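# Flip the gripper housing and return it to its tray

## Task

Flip the loose gripper housing over so it is upside down and set it back inside its tray. Both halves of the housing must be joined, and nothing of it may stick out beyond the tray's open edge by more than about a fingernail's width. The tray is free to move, so it must end up resting on all four feet on the raised bench top, with no foot hanging more than half off any edge. Anything that stays put only because the robot is holding it does not count. Finish by releasing the part and moving both grippers away.

## Robot and tools

Robot and frame. Two arms, left_arm and right_arm, share one scene frame. Its origin lies on the table surface midway between the arms, +x points out across the table, +z points up, and left_arm sits on the +y side. The names do not tell you which side of an image an arm appears on. Each gripper's fingers point along its own +z axis and close along its own y axis. The reported end_effector_position is the spot between the finger pads, roughly 1 cm short of the fingertips. Printed hand positions can be a little wrong, more so when the arm is stretched far, and motions often finish a centimetre or more away from the command, usually below it.

Row layout. Every motion command uses one row of 16 plain numbers covering both arms, even when only one arm should move: x, y, z, qw, qx, qy, qz, opening for left_arm, then the same eight for right_arm. x, y, z are an absolute target position in metres in the scene frame; qw, qx, qy, qz are an absolute target orientation quaternion, w first, in the same frame. Opening is an absolute setting from -1 (closed) to +1 (fully open, 0.094 m). To keep an arm still, repeat its whole pose and opening from the last result taken before it stopped moving. To hold an orientation steady, keep sending the same quaternion rather than copying the drifted one from results.

execute_actions. Argument actions is a list with zero or one entry; optional pictures (true/false) controls camera images, which come by default. An empty list just reports the current state. An action entry has rows (1 to 15 rows of 16 numbers) and steps (1 to 15, default 15); each row lasts one control step of 1/30 s and the final row repeats to fill the count. A wait entry has only steps (up to 300), counted from the previous result, so your thinking time eats into it. A call is rejected, sending nothing, if any target lies more than 0.6 m from that arm's last reported position along any of its gripper's axes. Each step the command is clipped to within 70 mm and 16 degrees of the measured pose; after an action ends, an arm only finishes reaching its last clipped pose, so far goals need further calls. Position wins over orientation when both cannot be met.

move. Argument target is one 16-number row as above (absolute poses). Optional speed is the path's top speed in m/s, from 0.002 to 0.5, default 0.25; rotation is capped at twice that value in rad/s. Each gripper follows a straight line toward its target and both arms finish together, taking 0.5 to 10 s; anything longer is cut off at 10 s. Grippers rotate the shorter way. The opening is applied when the move starts. Paths ignore obstacles and the other arm, and a gripper may lag, wander, or overshoot the speed, especially near full reach. Faster contact and targets set deeper past a surface press harder. The result adds a move: line naming the ending (done, off_target, moving, held, fault) and any limits (paced: the sent pose was clipped; held: a check blocked some steps, after which the arm may lunge), plus each gripper's distance to its target. If only one arm is named, the other finished fine.

wait. Argument seconds, 0 to 10; lets the simulation run with no new command.

zoom_image. Arguments camera (cam_head_left, cam_head_right, cam_left_wrist, cam_right_wrist) and region [x0, y0, x1, y1] in pixels of that camera's latest image, origin top-left, at most 504 by 504. All four cameras give 504x504 images; head cameras have about 57 degrees vertical field of view, wrist cameras about 80.

finished_scene. Argument scene, the number of the scene being ended. This is final; the result reports whether the goal holds.

Reading results. The state line lists each gripper's position and quaternion. grip_measured shows finger opening on the command scale; the last Joint positions value is the opening in metres. Readings may be off by about 1 mm. To hold something, command an opening below grip_measured: about 0.03 below for a firm grip, less for a gentle one. Pads push at most roughly 50 to 62 N, less on thin parts. HELD marks steps where a clearance check withheld your command; a pose unreachable line names the affected arm. Hand target shows where the controller is currently steering each gripper. Joint torques are raw and noisy, not zero in free air. Joint limits (rad): waist -2.880 to 2.880, shoulder 0.000 to 3.142, elbow 0.000 to 3.019, wrist pitch -1.693 to 1.571, wrist yaw -1.571 to 1.571, wrist roll -2.094 to 2.094. A MOTOR HOT line warns from 85 °C; at 100 °C an OVER-TEMPERATURE FAULT drops that arm and its load. A FAULT line means an arm stopped.

Cautions. Never drop the housing, slam it, or knock it or the tray off the table or bench. Avoid pushing hard, and keep the arms from striking or squeezing each other. Expect occasional brief tugs on held parts or nudges to loose items. Long holds heat motors, so do not linger while gripping. The simulation keeps running while you think, and an arm blocked by an object tends to keep pushing until you send a new command.

Each tool is called after "Emit:" by a JSON object that holds its "op" and its "data".

## Session

Emit:
{"op": "execute_actions", "data": {"actions": []}}

Scene clock: 0.00 s of 5467.00 s.
left_arm: end_effector_position=(+0.9109, +0.5671, +0.1686) grip_measured=+1.000 end_effector_quat_wxyz=(+0.628, -0.307, +0.715, +0.035) | right_arm: end_effector_position=(+0.1318, +0.1288, +0.2506) grip_measured=+1.000 end_effector_quat_wxyz=(-0.064, +0.649, -0.756, -0.058)
Joint positions: left_arm=[ 0.305  2.366  2.028  0.121 -0.213 -0.396  0.094] | right_arm=[ 1.35   1.331  1.274 -1.345 -0.032 -0.159  0.094]
Joint velocities: left_arm=[ 0.005  0.005 -0.027 -0.007 -0.022  0.007  0.   ] | right_arm=[ 0.005 -0.005  0.002 -0.002  0.037 -0.022  0.   ]
Joint torques (N m, as the arm reports them, + toward a larger angle): no reading
Hand target (left_arm): +0.915, +0.568, +0.184; +0.639, -0.305, +0.705, +0.033
Hand target (right_arm): +0.134, +0.135, +0.259; +0.073, -0.648, +0.755, +0.063

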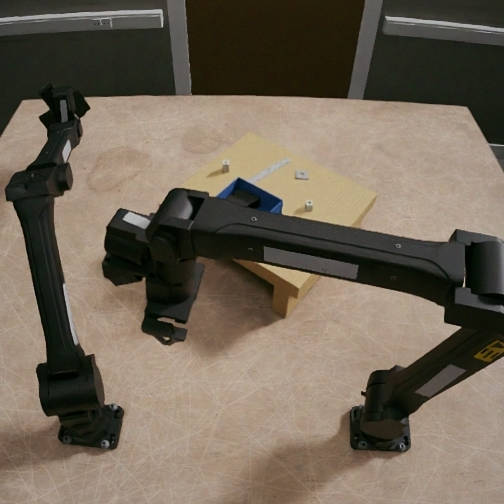

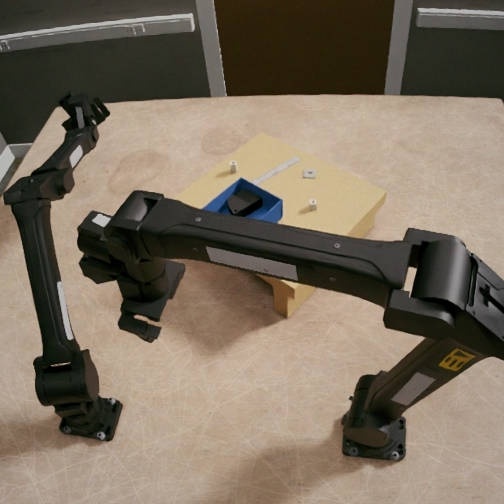

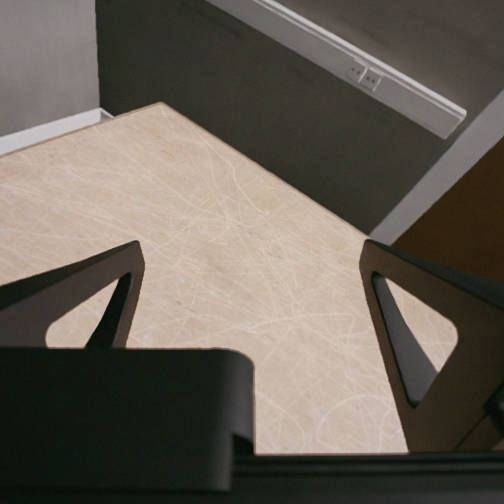

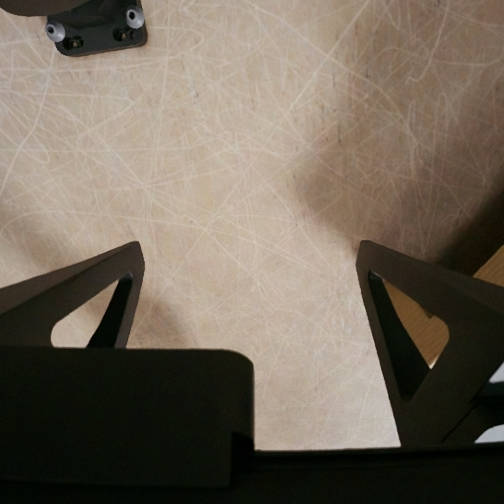

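Emit:
{"op": "move", "data": {"target": [0.35,0.5,0.3,0.0,-0.2,0.98,0,1, 0.3,-0.45,0.3,0,0.2,0.98,0,1]}}

Emit:
{"op": "zoom_image", "data": {"camera": "cam_head_left", "region": [130,120,390,330]}}

Scene clock: 7.73 s of 5467.00 s.
left_arm: end_effector_position=(+0.3572, +0.4980, +0.2962) grip_measured=+1.000 end_effector_quat_wxyz=(+0.002, -0.206, +0.979, +0.005) | right_arm: end_effector_position=(+0.2912, -0.4501, +0.2822) grip_measured=+1.000 end_effector_quat_wxyz=(-0.006, +0.194, +0.981, -0.005)
Joint positions: left_arm=[ 0.564  1.372  1.442 -1.635 -0.009  0.088  0.094] | right_arm=[-0.456  1.221  1.269 -1.627  0.013 -0.159  0.094]
Joint velocities: left_arm=[-0.005  0.005  0.017 -0.012 -0.022  0.007  0.   ] | right_arm=[-0.005 -0.005  0.012 -0.002 -0.037  0.007  0.   ]
Joint torques (N m, as the arm reports them, + toward a larger angle): left_arm=[  2.05 -11.28   9.19   0.17  -0.13   0.11] | right_arm=[ 0.22 -7.21 11.4   0.82  0.13  0.05]
Hand target (left_arm): +0.353, +0.499, +0.298; -0.001, -0.203, +0.979, +0.005
Hand target (right_arm): +0.302, -0.458, +0.299; +0.017, +0.201, +0.979, -0.015
Off the commanded pose (left_arm): 0.008 m, 1 deg.
Off the commanded pose (right_arm): 0.020 m, 1 deg.
After step 90, 0.67 s passed at rest.
move: off_target (right_arm)

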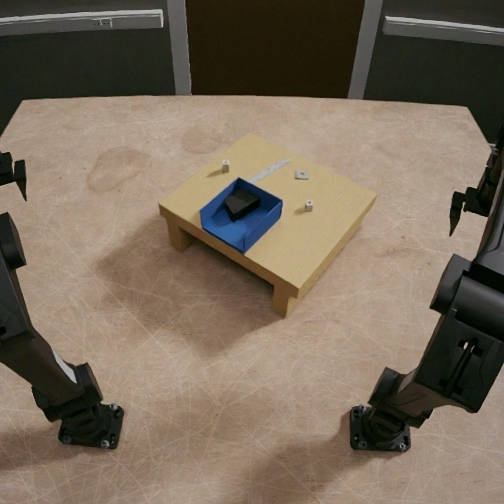

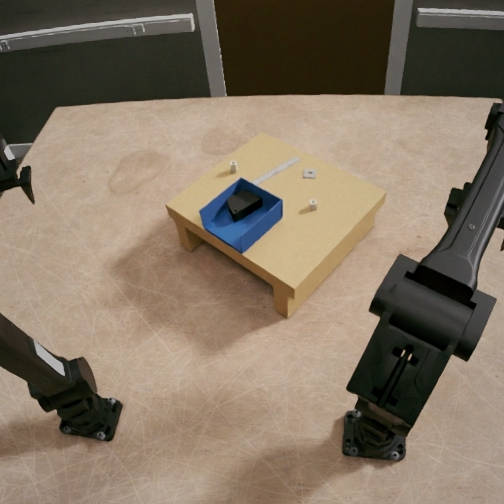

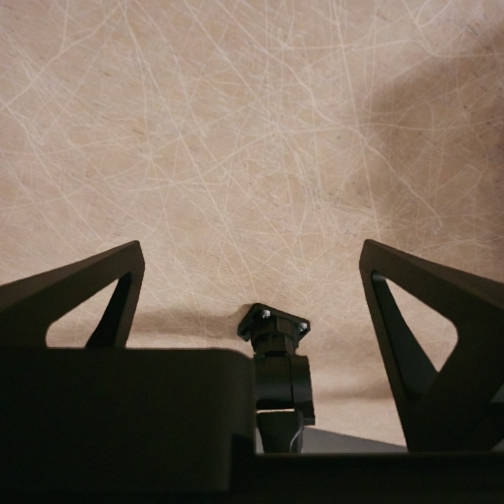

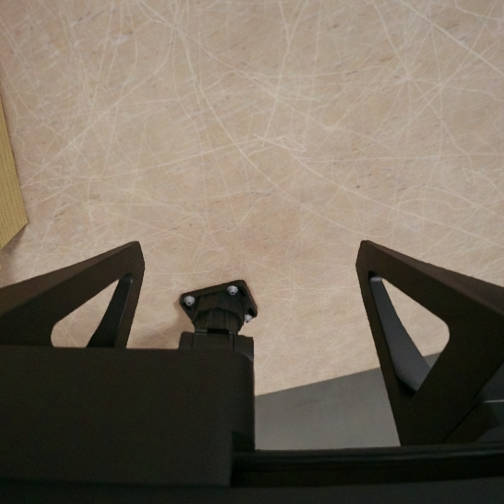

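Region (130, 120, 390, 330) of cam_head_left's 504x504 image, scaled by 1.938, with more detail than that image has; it fills the top 407 rows of this view, and the rest is white.

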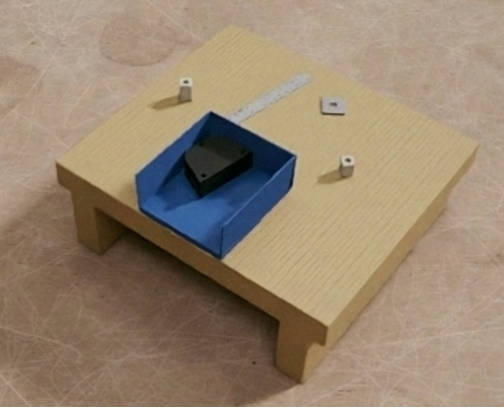

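Emit:
{"op": "move", "data": {"target": [0.5,0.05,0.33,0.0,0.2,0.98,0,1, 0.2912,-0.4501,0.2822,-0.006,0.194,0.981,-0.005,1]}}

Scene clock: 14.10 s of 5467.00 s.
left_arm: end_effector_position=(+0.4936, +0.0456, +0.3142) grip_measured=+1.000 end_effector_quat_wxyz=(+0.033, +0.198, +0.980, -0.018) | right_arm: end_effector_position=(+0.2912, -0.4501, +0.2822) grip_measured=+1.000 end_effector_quat_wxyz=(-0.006, +0.195, +0.981, -0.005)
Joint positions: left_arm=[-0.429  1.747  1.925 -1.676  0.015 -0.092  0.094] | right_arm=[-0.456  1.221  1.269 -1.627  0.013 -0.157  0.094]
Joint velocities: left_arm=[ 0.005 -0.005  0.002  0.002  0.037 -0.007  0.   ] | right_arm=[-0.005 -0.015 -0.007 -0.002 -0.081 -0.066  0.   ]
Joint torques (N m, as the arm reports them, + toward a larger angle): left_arm=[  2.37 -16.3   12.99   0.34  -0.01   0.04] | right_arm=[ 0.28 -7.76  7.77  0.54  0.01 -0.09]
Hand target (left_arm): +0.502, +0.045, +0.329; +0.048, +0.199, +0.979, -0.022
Hand target (right_arm): +0.291, -0.450, +0.282; -0.006, +0.194, +0.981, -0.005
Off the commanded pose (left_arm): 0.018 m, 4 deg.
Off the commanded pose (right_arm): 0.000 m, 0 deg.
joint sent to its limit (left arm) — the command would take joint 4 (wrist pitch) past its lower limit, so that joint was sent only as far as its limit.
After step 90, 1.07 s passed at rest.
move: off_target (left_arm)

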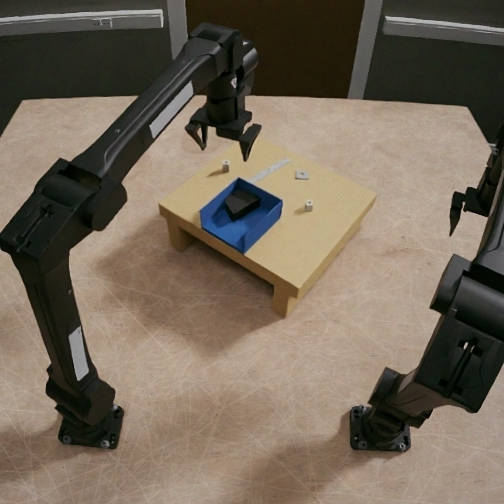

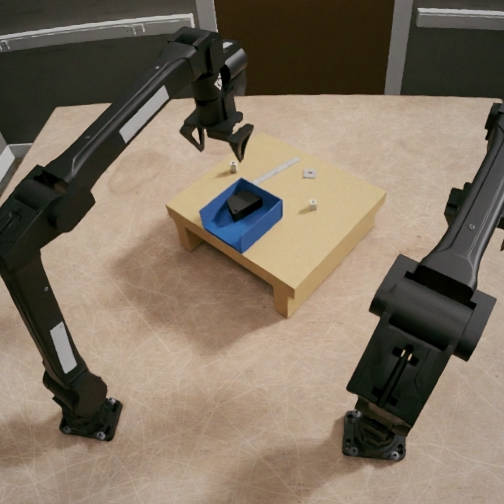

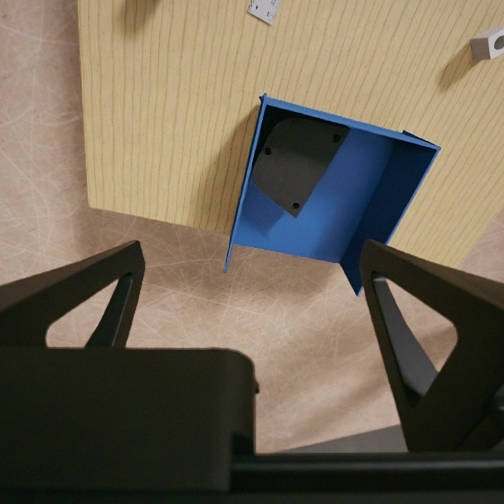

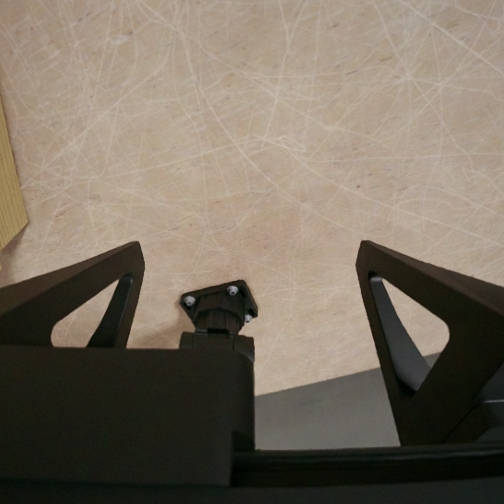

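Emit:
{"op": "zoom_image", "data": {"camera": "cam_left_wrist", "region": [200,70,460,310]}}

Emit:
{"op": "zoom_image", "data": {"camera": "cam_head_right", "region": [190,165,300,265]}}

Region (200, 70, 460, 310) of cam_left_wrist's 504x504 image, scaled by 1.938, with more detail than that image has; it fills the top 465 rows of this view, and the rest is white.

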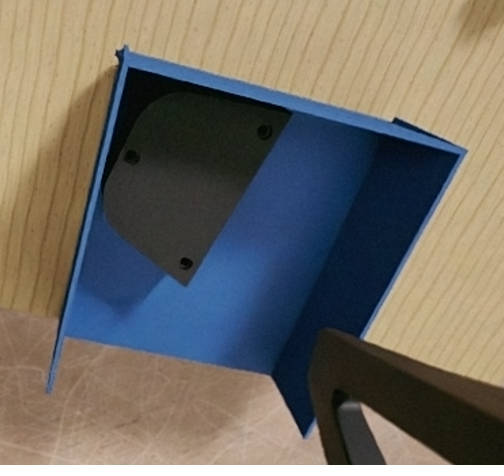

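Region (190, 165, 300, 265) of cam_head_right's 504x504 image, scaled by 4.582, with more detail than that image has; it fills the top 458 rows of this view, and the rest is white.

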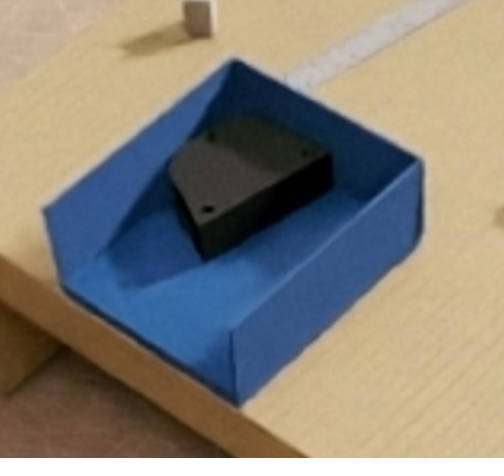

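Emit:
{"op": "move", "data": {"target": [0.29,0.115,0.17,0.674,0.213,0.674,-0.213,1, 0.48,-0.03,0.28,0,0.438,0.899,0,1], "speed": 0.2}}

Scene clock: 41.17 s of 5467.00 s.
left_arm: end_effector_position=(+0.2894, +0.1162, +0.1707) grip_measured=+1.000 end_effector_quat_wxyz=(+0.667, +0.209, +0.682, -0.217) | right_arm: end_effector_position=(+0.4700, -0.0317, +0.2695) grip_measured=+1.000 end_effector_quat_wxyz=(-0.015, +0.433, +0.901, +0.000)
Joint positions: left_arm=[-0.52   0.967  0.038  0.913  0.031 -0.018  0.094] | right_arm=[ 0.565  1.72   1.773 -1.642 -0.025  1.369  0.094]
Joint velocities: left_arm=[ 0.005  0.005 -0.007  0.002 -0.007 -0.007  0.   ] | right_arm=[-0.005 -0.015  0.002 -0.007  0.081  0.081  0.   ]
Joint torques (N m, as the arm reports them, + toward a larger angle): left_arm=[ 0.5  -1.01  7.34  2.93 -0.12  0.08] | right_arm=[  0.13 -14.5   11.41   0.09  -0.04   0.03]
Hand target (left_arm): +0.289, +0.114, +0.175; +0.673, +0.213, +0.674, -0.218
Hand target (right_arm): +0.479, -0.025, +0.281; -0.009, +0.438, +0.899, +0.011
Off the commanded pose (left_arm): 0.002 m, 1 deg.
Off the commanded pose (right_arm): 0.015 m, 2 deg.
After step 90, 19.73 s passed at rest.
move: off_target (right_arm)

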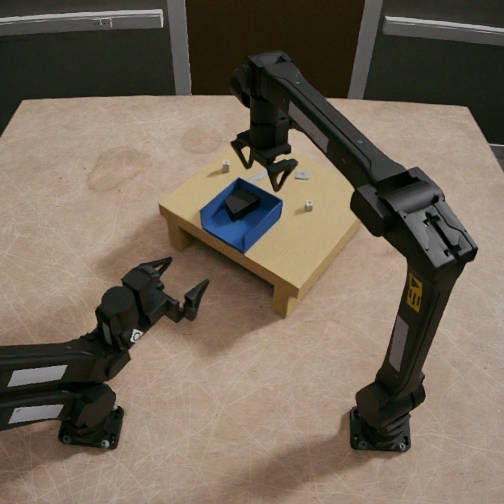

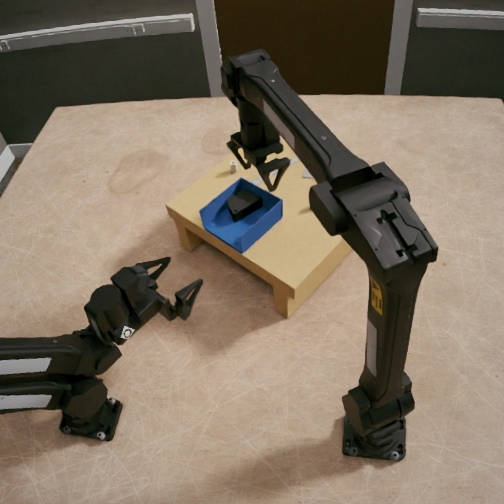

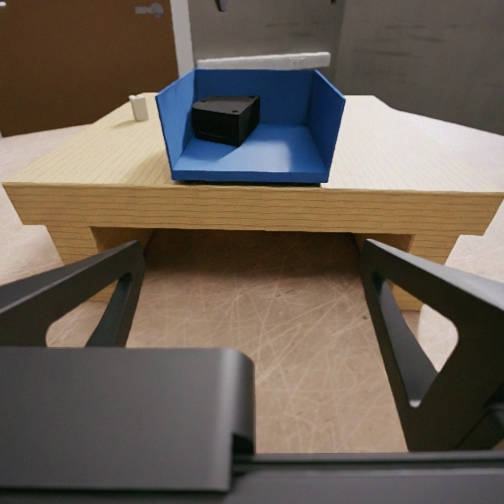

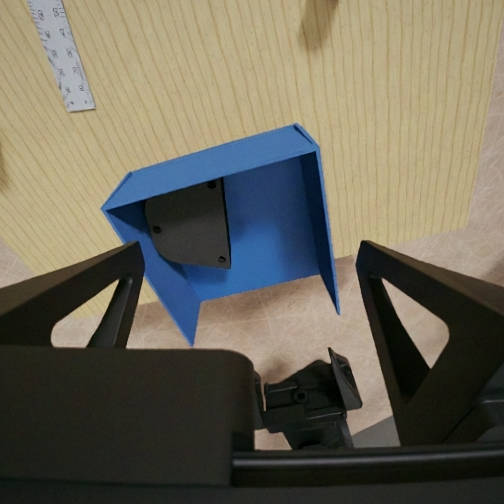

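Emit:
{"op": "zoom_image", "data": {"camera": "cam_left_wrist", "region": [140,50,360,240]}}

Emit:
{"op": "zoom_image", "data": {"camera": "cam_right_wrist", "region": [90,110,350,350]}}

Region (140, 50, 360, 240) of cam_left_wrist's 504x504 image, scaled by 2.291, with more detail than that image has; it fills the top 435 rows of this view, and the rest is white.

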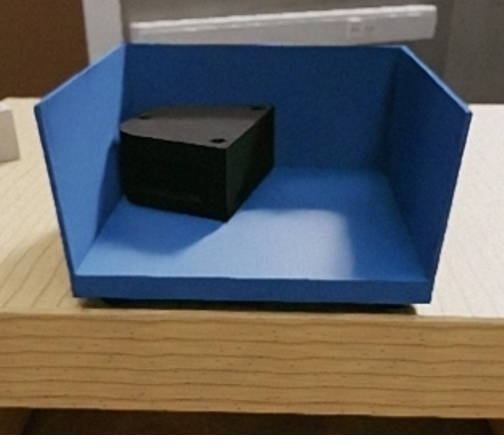

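Region (90, 110, 350, 350) of cam_right_wrist's 504x504 image, scaled by 1.938, with more detail than that image has; it fills the top 465 rows of this view, and the rest is white.

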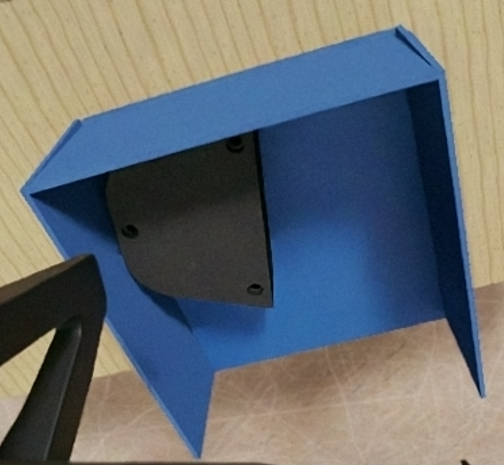

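Emit:
{"op": "move", "data": {"target": [0.2894,0.1162,0.1707,0.667,0.209,0.682,-0.217,1, 0.492,0.008,0.242,0,0.438,0.899,0,0.6], "speed": 0.1}}

Scene clock: 60.03 s of 5467.00 s.
left_arm: end_effector_position=(+0.2894, +0.1162, +0.1707) grip_measured=+1.000 end_effector_quat_wxyz=(+0.667, +0.209, +0.682, -0.217) | right_arm: end_effector_position=(+0.4788, -0.0004, +0.2283) grip_measured=+0.601 end_effector_quat_wxyz=(-0.016, +0.434, +0.900, -0.019)
Joint positions: left_arm=[-0.52   0.967  0.038  0.913  0.031 -0.018  0.094] | right_arm=[ 0.615  1.804  1.779 -1.596 -0.006  1.421  0.075]
Joint velocities: left_arm=[ 0.005 -0.005 -0.007 -0.007 -0.037 -0.007  0.   ] | right_arm=[-0.005  0.005 -0.027 -0.007 -0.037  0.022 -0.001]
Joint torques (N m, as the arm reports them, + toward a larger angle): left_arm=[ 1.31 -1.67  7.19  2.21 -0.07 -0.03] | right_arm=[  0.76 -16.72  11.31   0.7    0.24   0.06]
Hand target (left_arm): +0.289, +0.116, +0.171; +0.667, +0.209, +0.682, -0.217
Hand target (right_arm): +0.492, +0.008, +0.242; -0.001, +0.438, +0.899, +0.000
Off the commanded pose (left_arm): 0.000 m, 0 deg.
Off the commanded pose (right_arm): 0.021 m, 3 deg.
After step 90, 14.77 s passed at rest.
move: off_target (right_arm)

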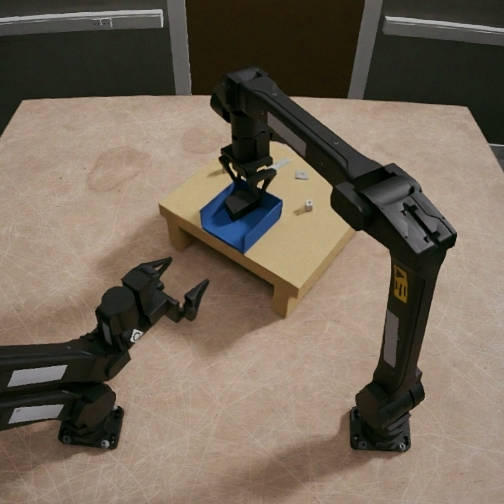

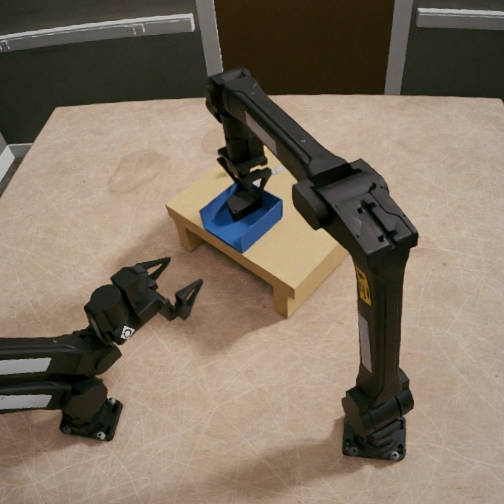

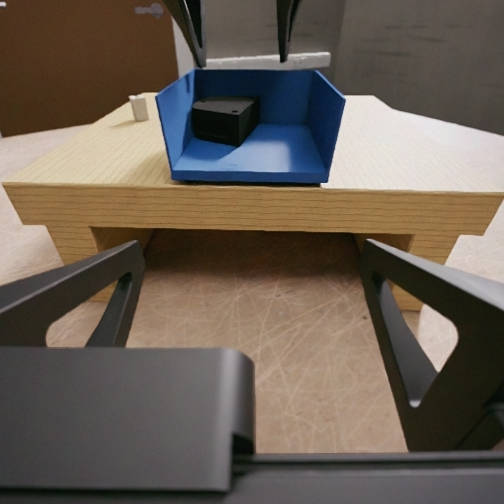

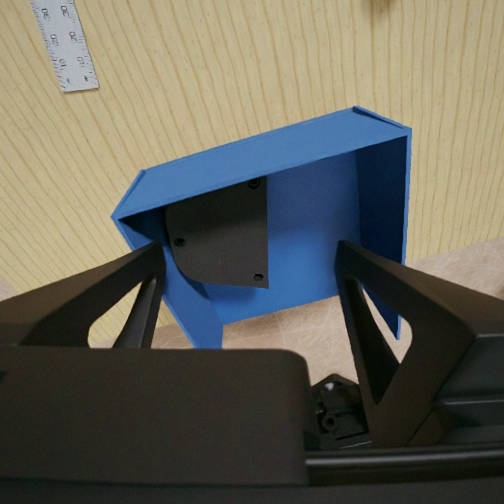

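Emit:
{"op": "move", "data": {"target": [0.2894,0.1162,0.1707,0.667,0.209,0.682,-0.217,0.0, 0.44,-0.053,0.245,0,0.313,0.95,0,0.2], "speed": 0.1}}

Emit:
{"op": "zoom_image", "data": {"camera": "cam_head_left", "region": [110,140,330,340]}}

Scene clock: 80.70 s of 5467.00 s.
left_arm: end_effector_position=(+0.2894, +0.1162, +0.1707) grip_measured=+0.002 end_effector_quat_wxyz=(+0.667, +0.209, +0.682, -0.217) | right_arm: end_effector_position=(+0.4384, -0.0496, +0.2447) grip_measured=+0.201 end_effector_quat_wxyz=(-0.004, +0.316, +0.949, -0.003)
Joint positions: left_arm=[-0.52   0.967  0.038  0.913  0.031 -0.018  0.047] | right_arm=[ 0.57   1.616  1.576 -1.541 -0.001  1.12   0.056]
Joint velocities: left_arm=[-0.005  0.005 -0.017 -0.002  0.007  0.051 -0.   ] | right_arm=[-0.005 -0.005 -0.007  0.002 -0.022 -0.007  0.   ]
Joint torques (N m, as the arm reports them, + toward a larger angle): left_arm=[ 1.24 -1.72  7.18  2.21 -0.08 -0.04] | right_arm=[ -0.34 -14.91   7.13   0.86   0.21  -0.16]
Hand target (left_arm): +0.289, +0.116, +0.171; +0.667, +0.209, +0.682, -0.217
Hand target (right_arm): +0.440, -0.053, +0.245; +0.001, +0.313, +0.950, -0.001
Off the commanded pose (left_arm): 0.000 m, 0 deg.
Off the commanded pose (right_arm): 0.004 m, 1 deg.
After step 90, 15.90 s passed at rest.
move: done

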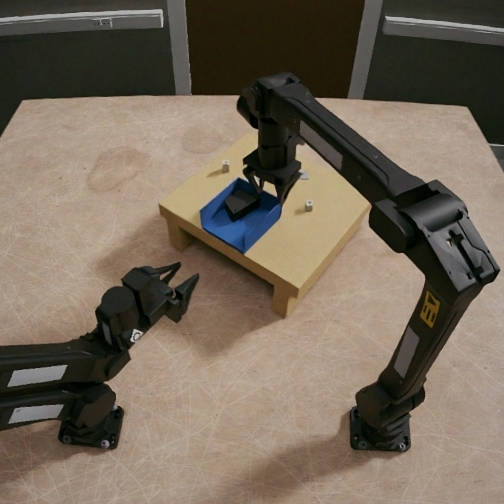

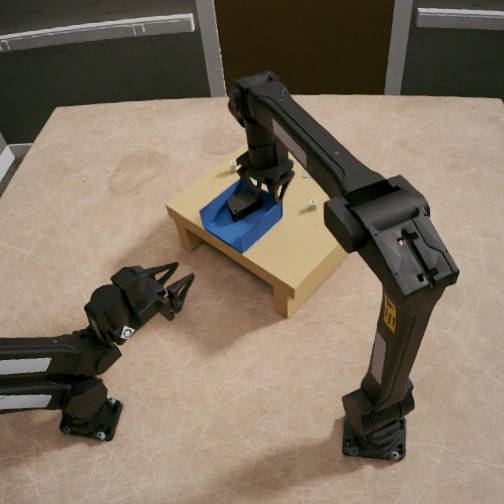

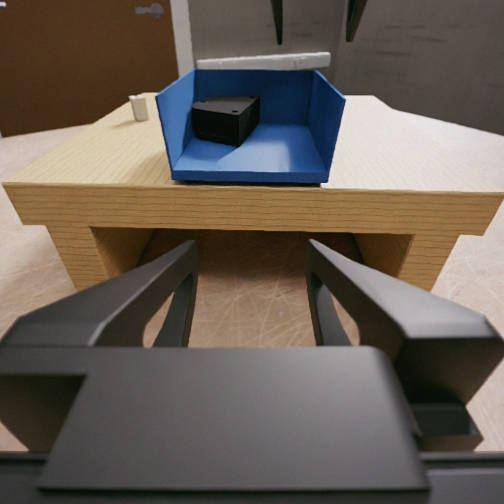

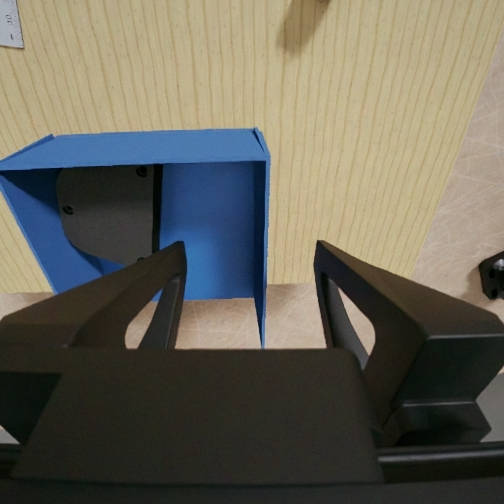

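Region (110, 140, 330, 340) of cam_head_left's 504x504 image, scaled by 2.291, with more detail than that image has; it fills the top 458 rows of this view, and the rest is white.

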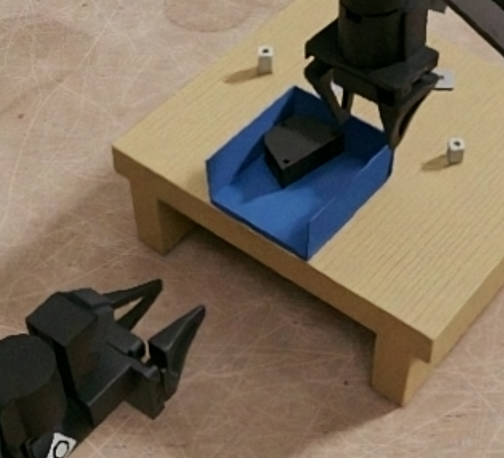

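Emit:
{"op": "move", "data": {"target": [0.2894,0.1162,0.1707,0.667,0.209,0.682,-0.217,0.0, 0.418,-0.046,0.207,0,0.313,0.95,0,0.2], "speed": 0.06}}

Scene clock: 88.93 s of 5467.00 s.
left_arm: end_effector_position=(+0.2894, +0.1162, +0.1707) grip_measured=+0.002 end_effector_quat_wxyz=(+0.667, +0.209, +0.682, -0.217) | right_arm: end_effector_position=(+0.4201, -0.0483, +0.2037) grip_measured=+0.201 end_effector_quat_wxyz=(-0.006, +0.311, +0.950, -0.006)
Joint positions: left_arm=[-0.52   0.967  0.038  0.913  0.031 -0.018  0.047] | right_arm=[ 0.591  1.59   1.437 -1.435 -0.001  1.131  0.056]
Joint velocities: left_arm=[ 0.005 -0.015  0.002 -0.007 -0.051  0.022  0.   ] | right_arm=[-0.024 -0.005  0.002  0.012  0.007  0.022 -0.   ]
Joint torques (N m, as the arm reports them, + toward a larger angle): left_arm=[ 1.39 -1.67  7.2   2.19 -0.08 -0.04] | right_arm=[  0.98 -14.75   7.19   0.81   0.09   0.03]
Hand target (left_arm): +0.289, +0.116, +0.171; +0.667, +0.209, +0.682, -0.217
Hand target (right_arm): +0.419, -0.045, +0.207; -0.000, +0.313, +0.950, +0.000
Off the commanded pose (left_arm): 0.000 m, 0 deg.
Off the commanded pose (right_arm): 0.005 m, 1 deg.
After step 90, 4.20 s passed at rest.
move: done

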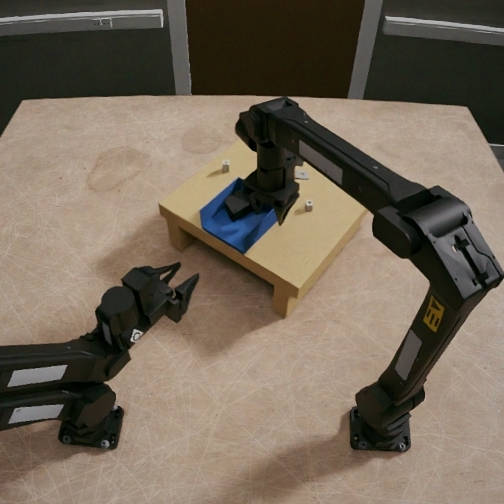

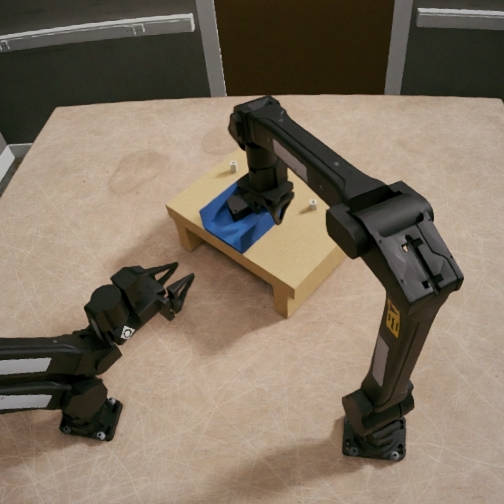

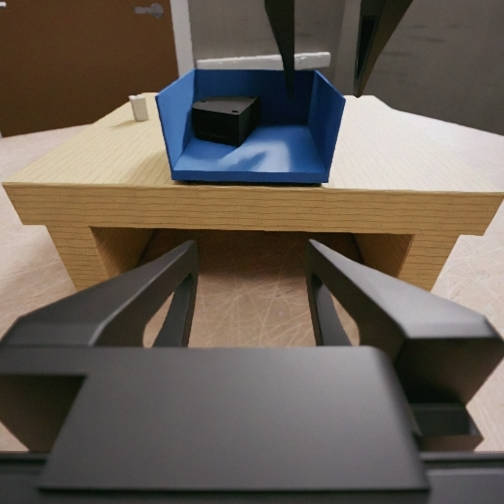

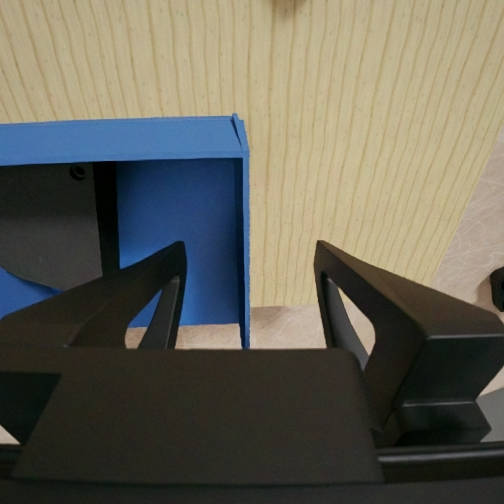

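Emit:
{"op": "move", "data": {"target": [0.43,0.133,0.178,0.578,0.248,0.753,-0.191,0.5, 0.419,-0.046,0.198,0,0.313,0.95,0,-0.6], "speed": 0.1}}

Scene clock: 93.47 s of 5467.00 s.
left_arm: end_effector_position=(+0.4189, +0.1362, +0.1663) grip_measured=+0.498 end_effector_quat_wxyz=(+0.571, +0.246, +0.759, -0.193) | right_arm: end_effector_position=(+0.4203, -0.0482, +0.1971) grip_measured=-0.599 end_effector_quat_wxyz=(-0.004, +0.312, +0.950, -0.004)
Joint positions: left_arm=[-0.191  1.195  0.401  0.497  0.371  0.099  0.07 ] | right_arm=[ 0.591  1.59   1.42  -1.412 -0.001  1.131  0.019]
Joint velocities: left_arm=[ 0.005  0.005 -0.002 -0.012  0.037  0.037 -0.   ] | right_arm=[-0.005  0.005 -0.002  0.007 -0.037 -0.007 -0.   ]
Joint torques (N m, as the arm reports them, + toward a larger angle): left_arm=[ 1.76 -5.39 10.83  1.8   0.13  0.1 ] | right_arm=[  0.88 -14.45   7.05   0.86   0.13   0.04]
Hand target (left_arm): +0.431, +0.136, +0.178; +0.579, +0.249, +0.753, -0.188
Hand target (right_arm): +0.419, -0.046, +0.198; -0.000, +0.313, +0.950, -0.000
Off the commanded pose (left_arm): 0.016 m, 1 deg.
Off the commanded pose (right_arm): 0.003 m, 1 deg.
move: off_target (left_arm)

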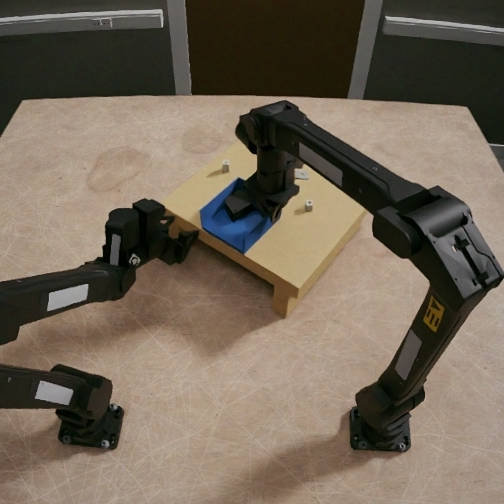

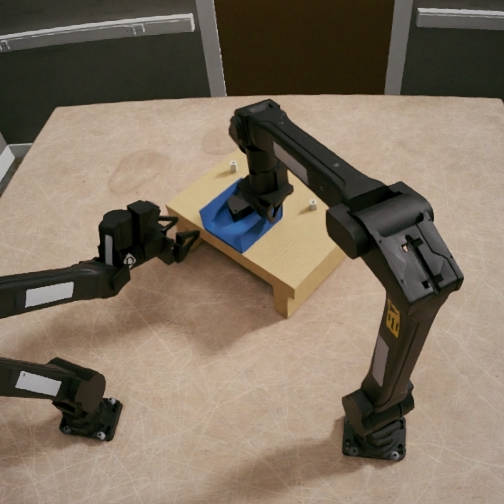

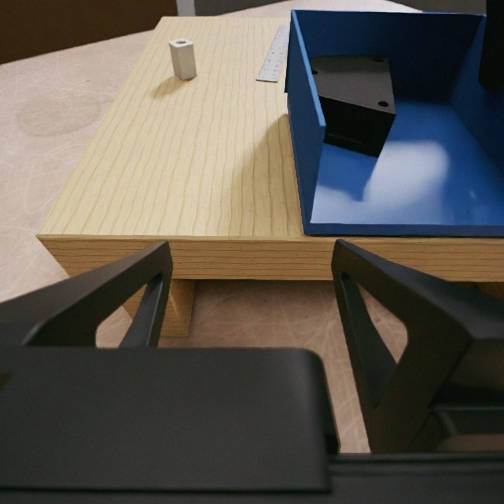

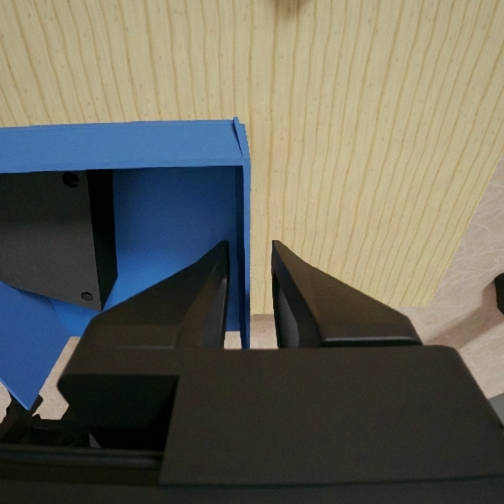

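Emit:
{"op": "move", "data": {"target": [0.456,0.109,0.183,0.578,0.248,0.753,-0.191,0.5, 0.4203,-0.0482,0.1971,-0.004,0.312,0.95,-0.004,-1], "speed": 0.04}}

Scene clock: 97.67 s of 5467.00 s.
left_arm: end_effector_position=(+0.4397, +0.1197, +0.1662) grip_measured=+0.498 end_effector_quat_wxyz=(+0.568, +0.248, +0.762, -0.187) | right_arm: end_effector_position=(+0.4222, -0.0493, +0.2049) grip_measured=-0.967 end_effector_quat_wxyz=(+0.004, +0.317, +0.948, +0.006)
Joint positions: left_arm=[-0.23   1.266  0.464  0.497  0.327  0.098  0.07 ] | right_arm=[ 0.587  1.574  1.42  -1.403 -0.001  1.139  0.002]
Joint velocities: left_arm=[-0.005 -0.005  0.002 -0.007 -0.007  0.037  0.001] | right_arm=[ 0.015  0.005 -0.012 -0.002 -0.037  0.037  0.   ]
Joint torques (N m, as the arm reports them, + toward a larger angle): left_arm=[ 0.11 -6.33 12.24  2.02 -0.17 -0.12] | right_arm=[  0.64 -12.04   7.53   0.22   0.11  -0.14]
Hand target (left_arm): +0.455, +0.110, +0.183; +0.578, +0.248, +0.753, -0.192
Hand target (right_arm): +0.420, -0.048, +0.197; -0.004, +0.312, +0.950, -0.004
Off the commanded pose (left_arm): 0.026 m, 2 deg.
Off the commanded pose (right_arm): 0.008 m, 2 deg.
move: off_target (left_arm)

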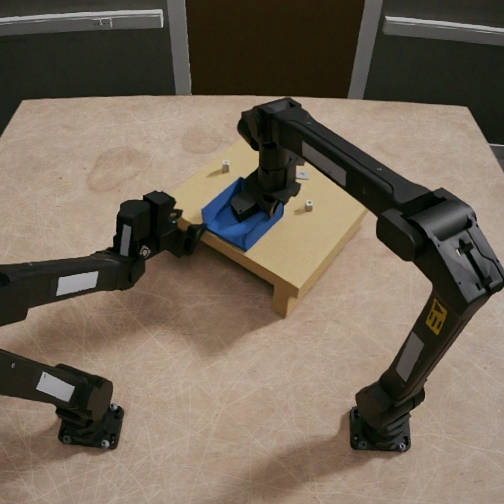

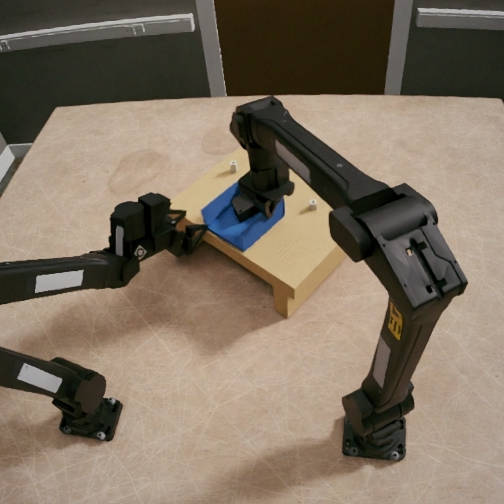

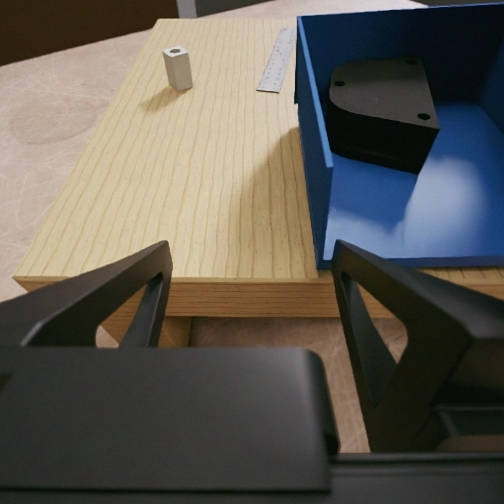

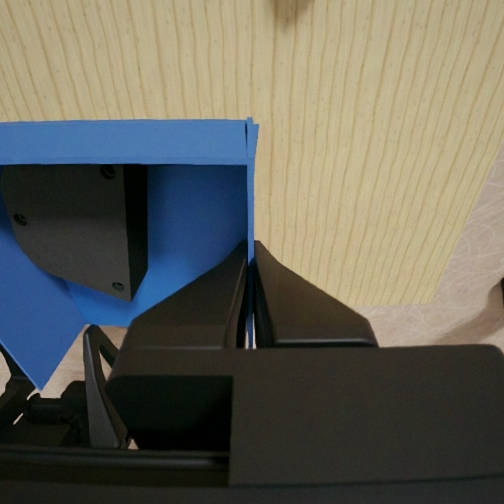

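Emit:
{"op": "move", "data": {"target": [0.415,0.125,0.185,0.578,0.248,0.753,-0.191,0.5, 0.4203,-0.0482,0.193,-0.004,0.312,0.95,-0.004,-1], "speed": 0.03}}

Emit:
{"op": "zoom_image", "data": {"camera": "cam_head_left", "region": [150,160,310,290]}}

Scene clock: 101.40 s of 5467.00 s.
left_arm: end_effector_position=(+0.4168, +0.1263, +0.1852) grip_measured=+0.498 end_effector_quat_wxyz=(+0.581, +0.249, +0.752, -0.187) | right_arm: end_effector_position=(+0.4223, -0.0494, +0.2049) grip_measured=-0.967 end_effector_quat_wxyz=(+0.004, +0.318, +0.948, +0.006)
Joint positions: left_arm=[-0.23   1.147  0.417  0.458  0.329  0.098  0.07 ] | right_arm=[ 0.587  1.574  1.42  -1.403 -0.001  1.14   0.002]
Joint velocities: left_arm=[ 0.005 -0.005  0.012  0.002  0.007 -0.066  0.   ] | right_arm=[-0.005 -0.005  0.007 -0.007  0.007 -0.037  0.   ]
Joint torques (N m, as the arm reports them, + toward a larger angle): left_arm=[ 0.87 -7.27  8.42  1.76  0.11 -0.13] | right_arm=[  0.64 -11.93   6.88   0.62   0.1   -0.14]
Hand target (left_arm): +0.415, +0.125, +0.186; +0.578, +0.248, +0.753, -0.191
Hand target (right_arm): +0.420, -0.048, +0.193; -0.004, +0.312, +0.950, -0.004
Off the commanded pose (left_arm): 0.002 m, 1 deg.
Off the commanded pose (right_arm): 0.012 m, 2 deg.
move: off_target (right_arm)

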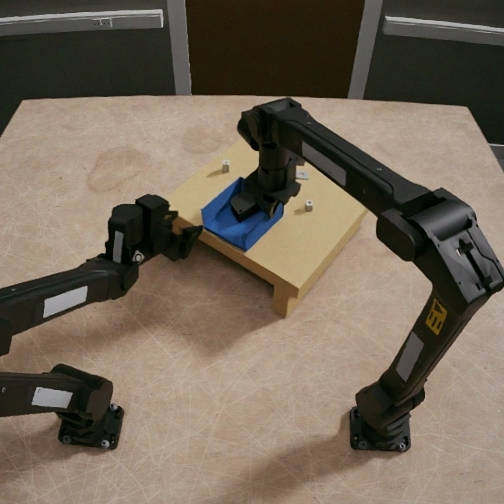

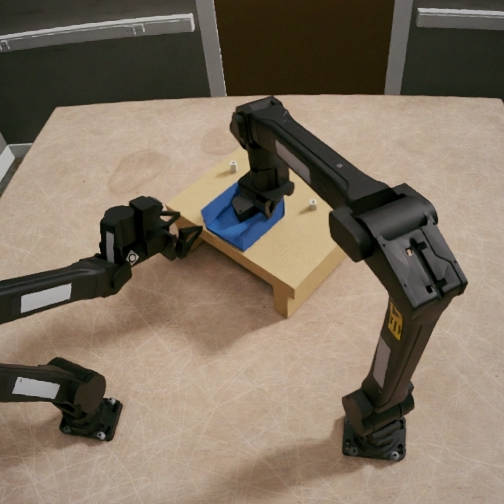

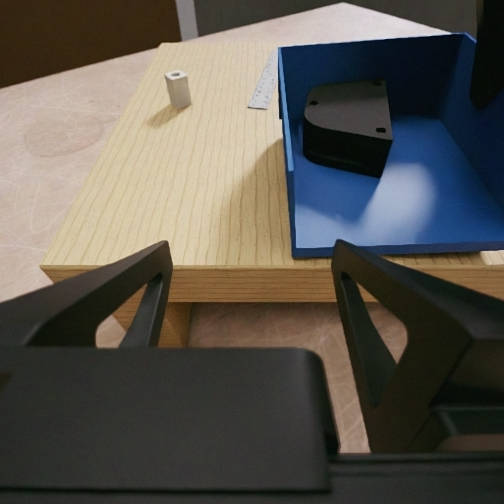

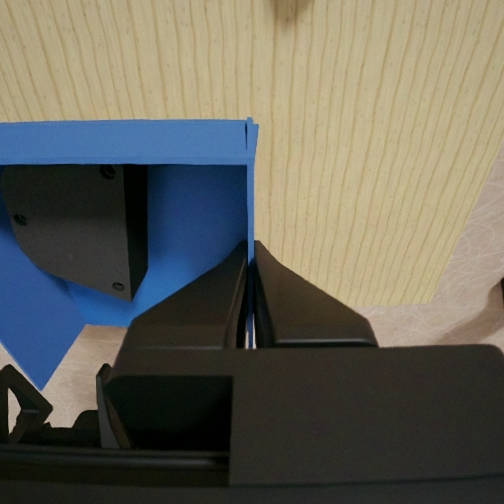

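Region (150, 160, 310, 290) of cam_head_left's 504x504 image, scaled by 3.150, with more detail than that image has; it fills the top 410 rows of this view, and the rest is white.

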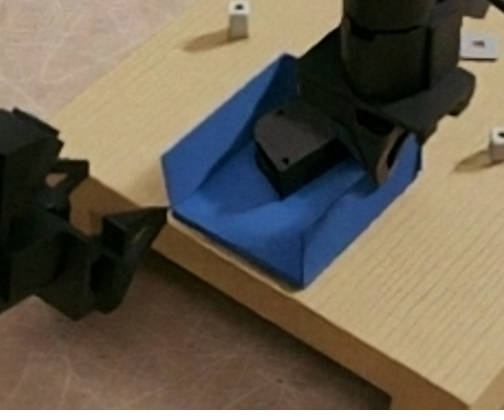

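Emit:
{"op": "move", "data": {"target": [0.478,0.089,0.188,0.578,0.248,0.753,-0.191,0.5, 0.4223,-0.0494,0.2049,0.004,0.318,0.948,0.006,-1], "speed": 0.04}}

Scene clock: 109.00 s of 5467.00 s.
left_arm: end_effector_position=(+0.4561, +0.1025, +0.1663) grip_measured=+0.498 end_effector_quat_wxyz=(+0.558, +0.249, +0.769, -0.189) | right_arm: end_effector_position=(+0.4303, -0.0610, +0.2051) grip_measured=-0.967 end_effector_quat_wxyz=(+0.012, +0.348, +0.938, +0.004)
Joint positions: left_arm=[-0.263  1.317  0.528  0.463  0.3    0.087  0.07 ] | right_arm=[ 0.561  1.573  1.42  -1.396  0.011  1.179  0.002]
Joint velocities: left_arm=[-0.005  0.005 -0.007  0.017 -0.11  -0.007 -0.   ] | right_arm=[-0.005  0.005  0.002 -0.022  0.051 -0.007  0.   ]
Joint torques (N m, as the arm reports them, + toward a larger angle): left_arm=[ 0.07 -6.17 13.01  3.12 -0.42 -0.17] | right_arm=[  2.57 -13.52   7.57   0.26  -0.38  -0.47]
Hand target (left_arm): +0.476, +0.090, +0.188; +0.578, +0.248, +0.753, -0.192
Hand target (right_arm): +0.422, -0.050, +0.205; +0.004, +0.318, +0.948, +0.006
Off the commanded pose (left_arm): 0.034 m, 3 deg.
Off the commanded pose (right_arm): 0.014 m, 4 deg.
After step 90, 2.50 s passed at rest.
move: off_target (left_arm, right_arm)

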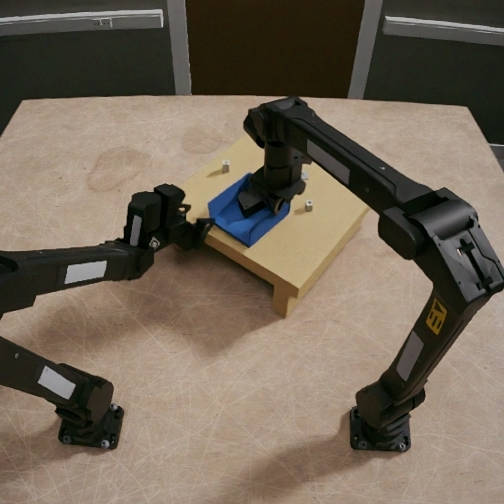

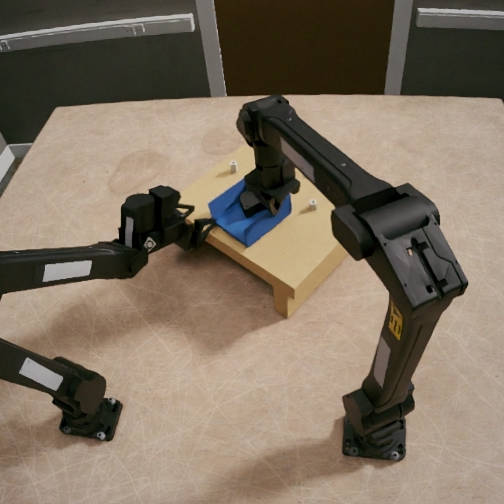

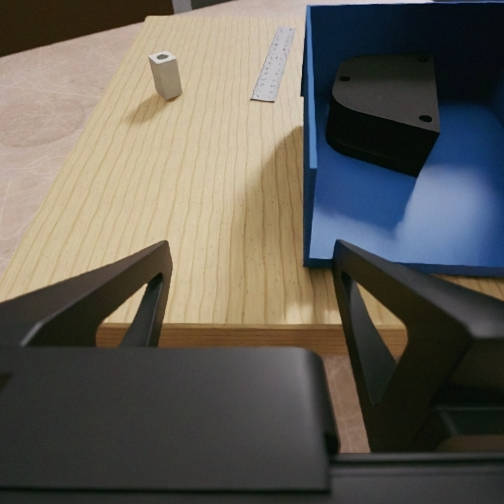

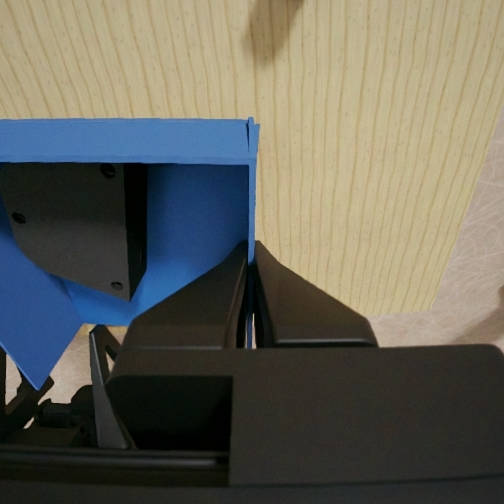

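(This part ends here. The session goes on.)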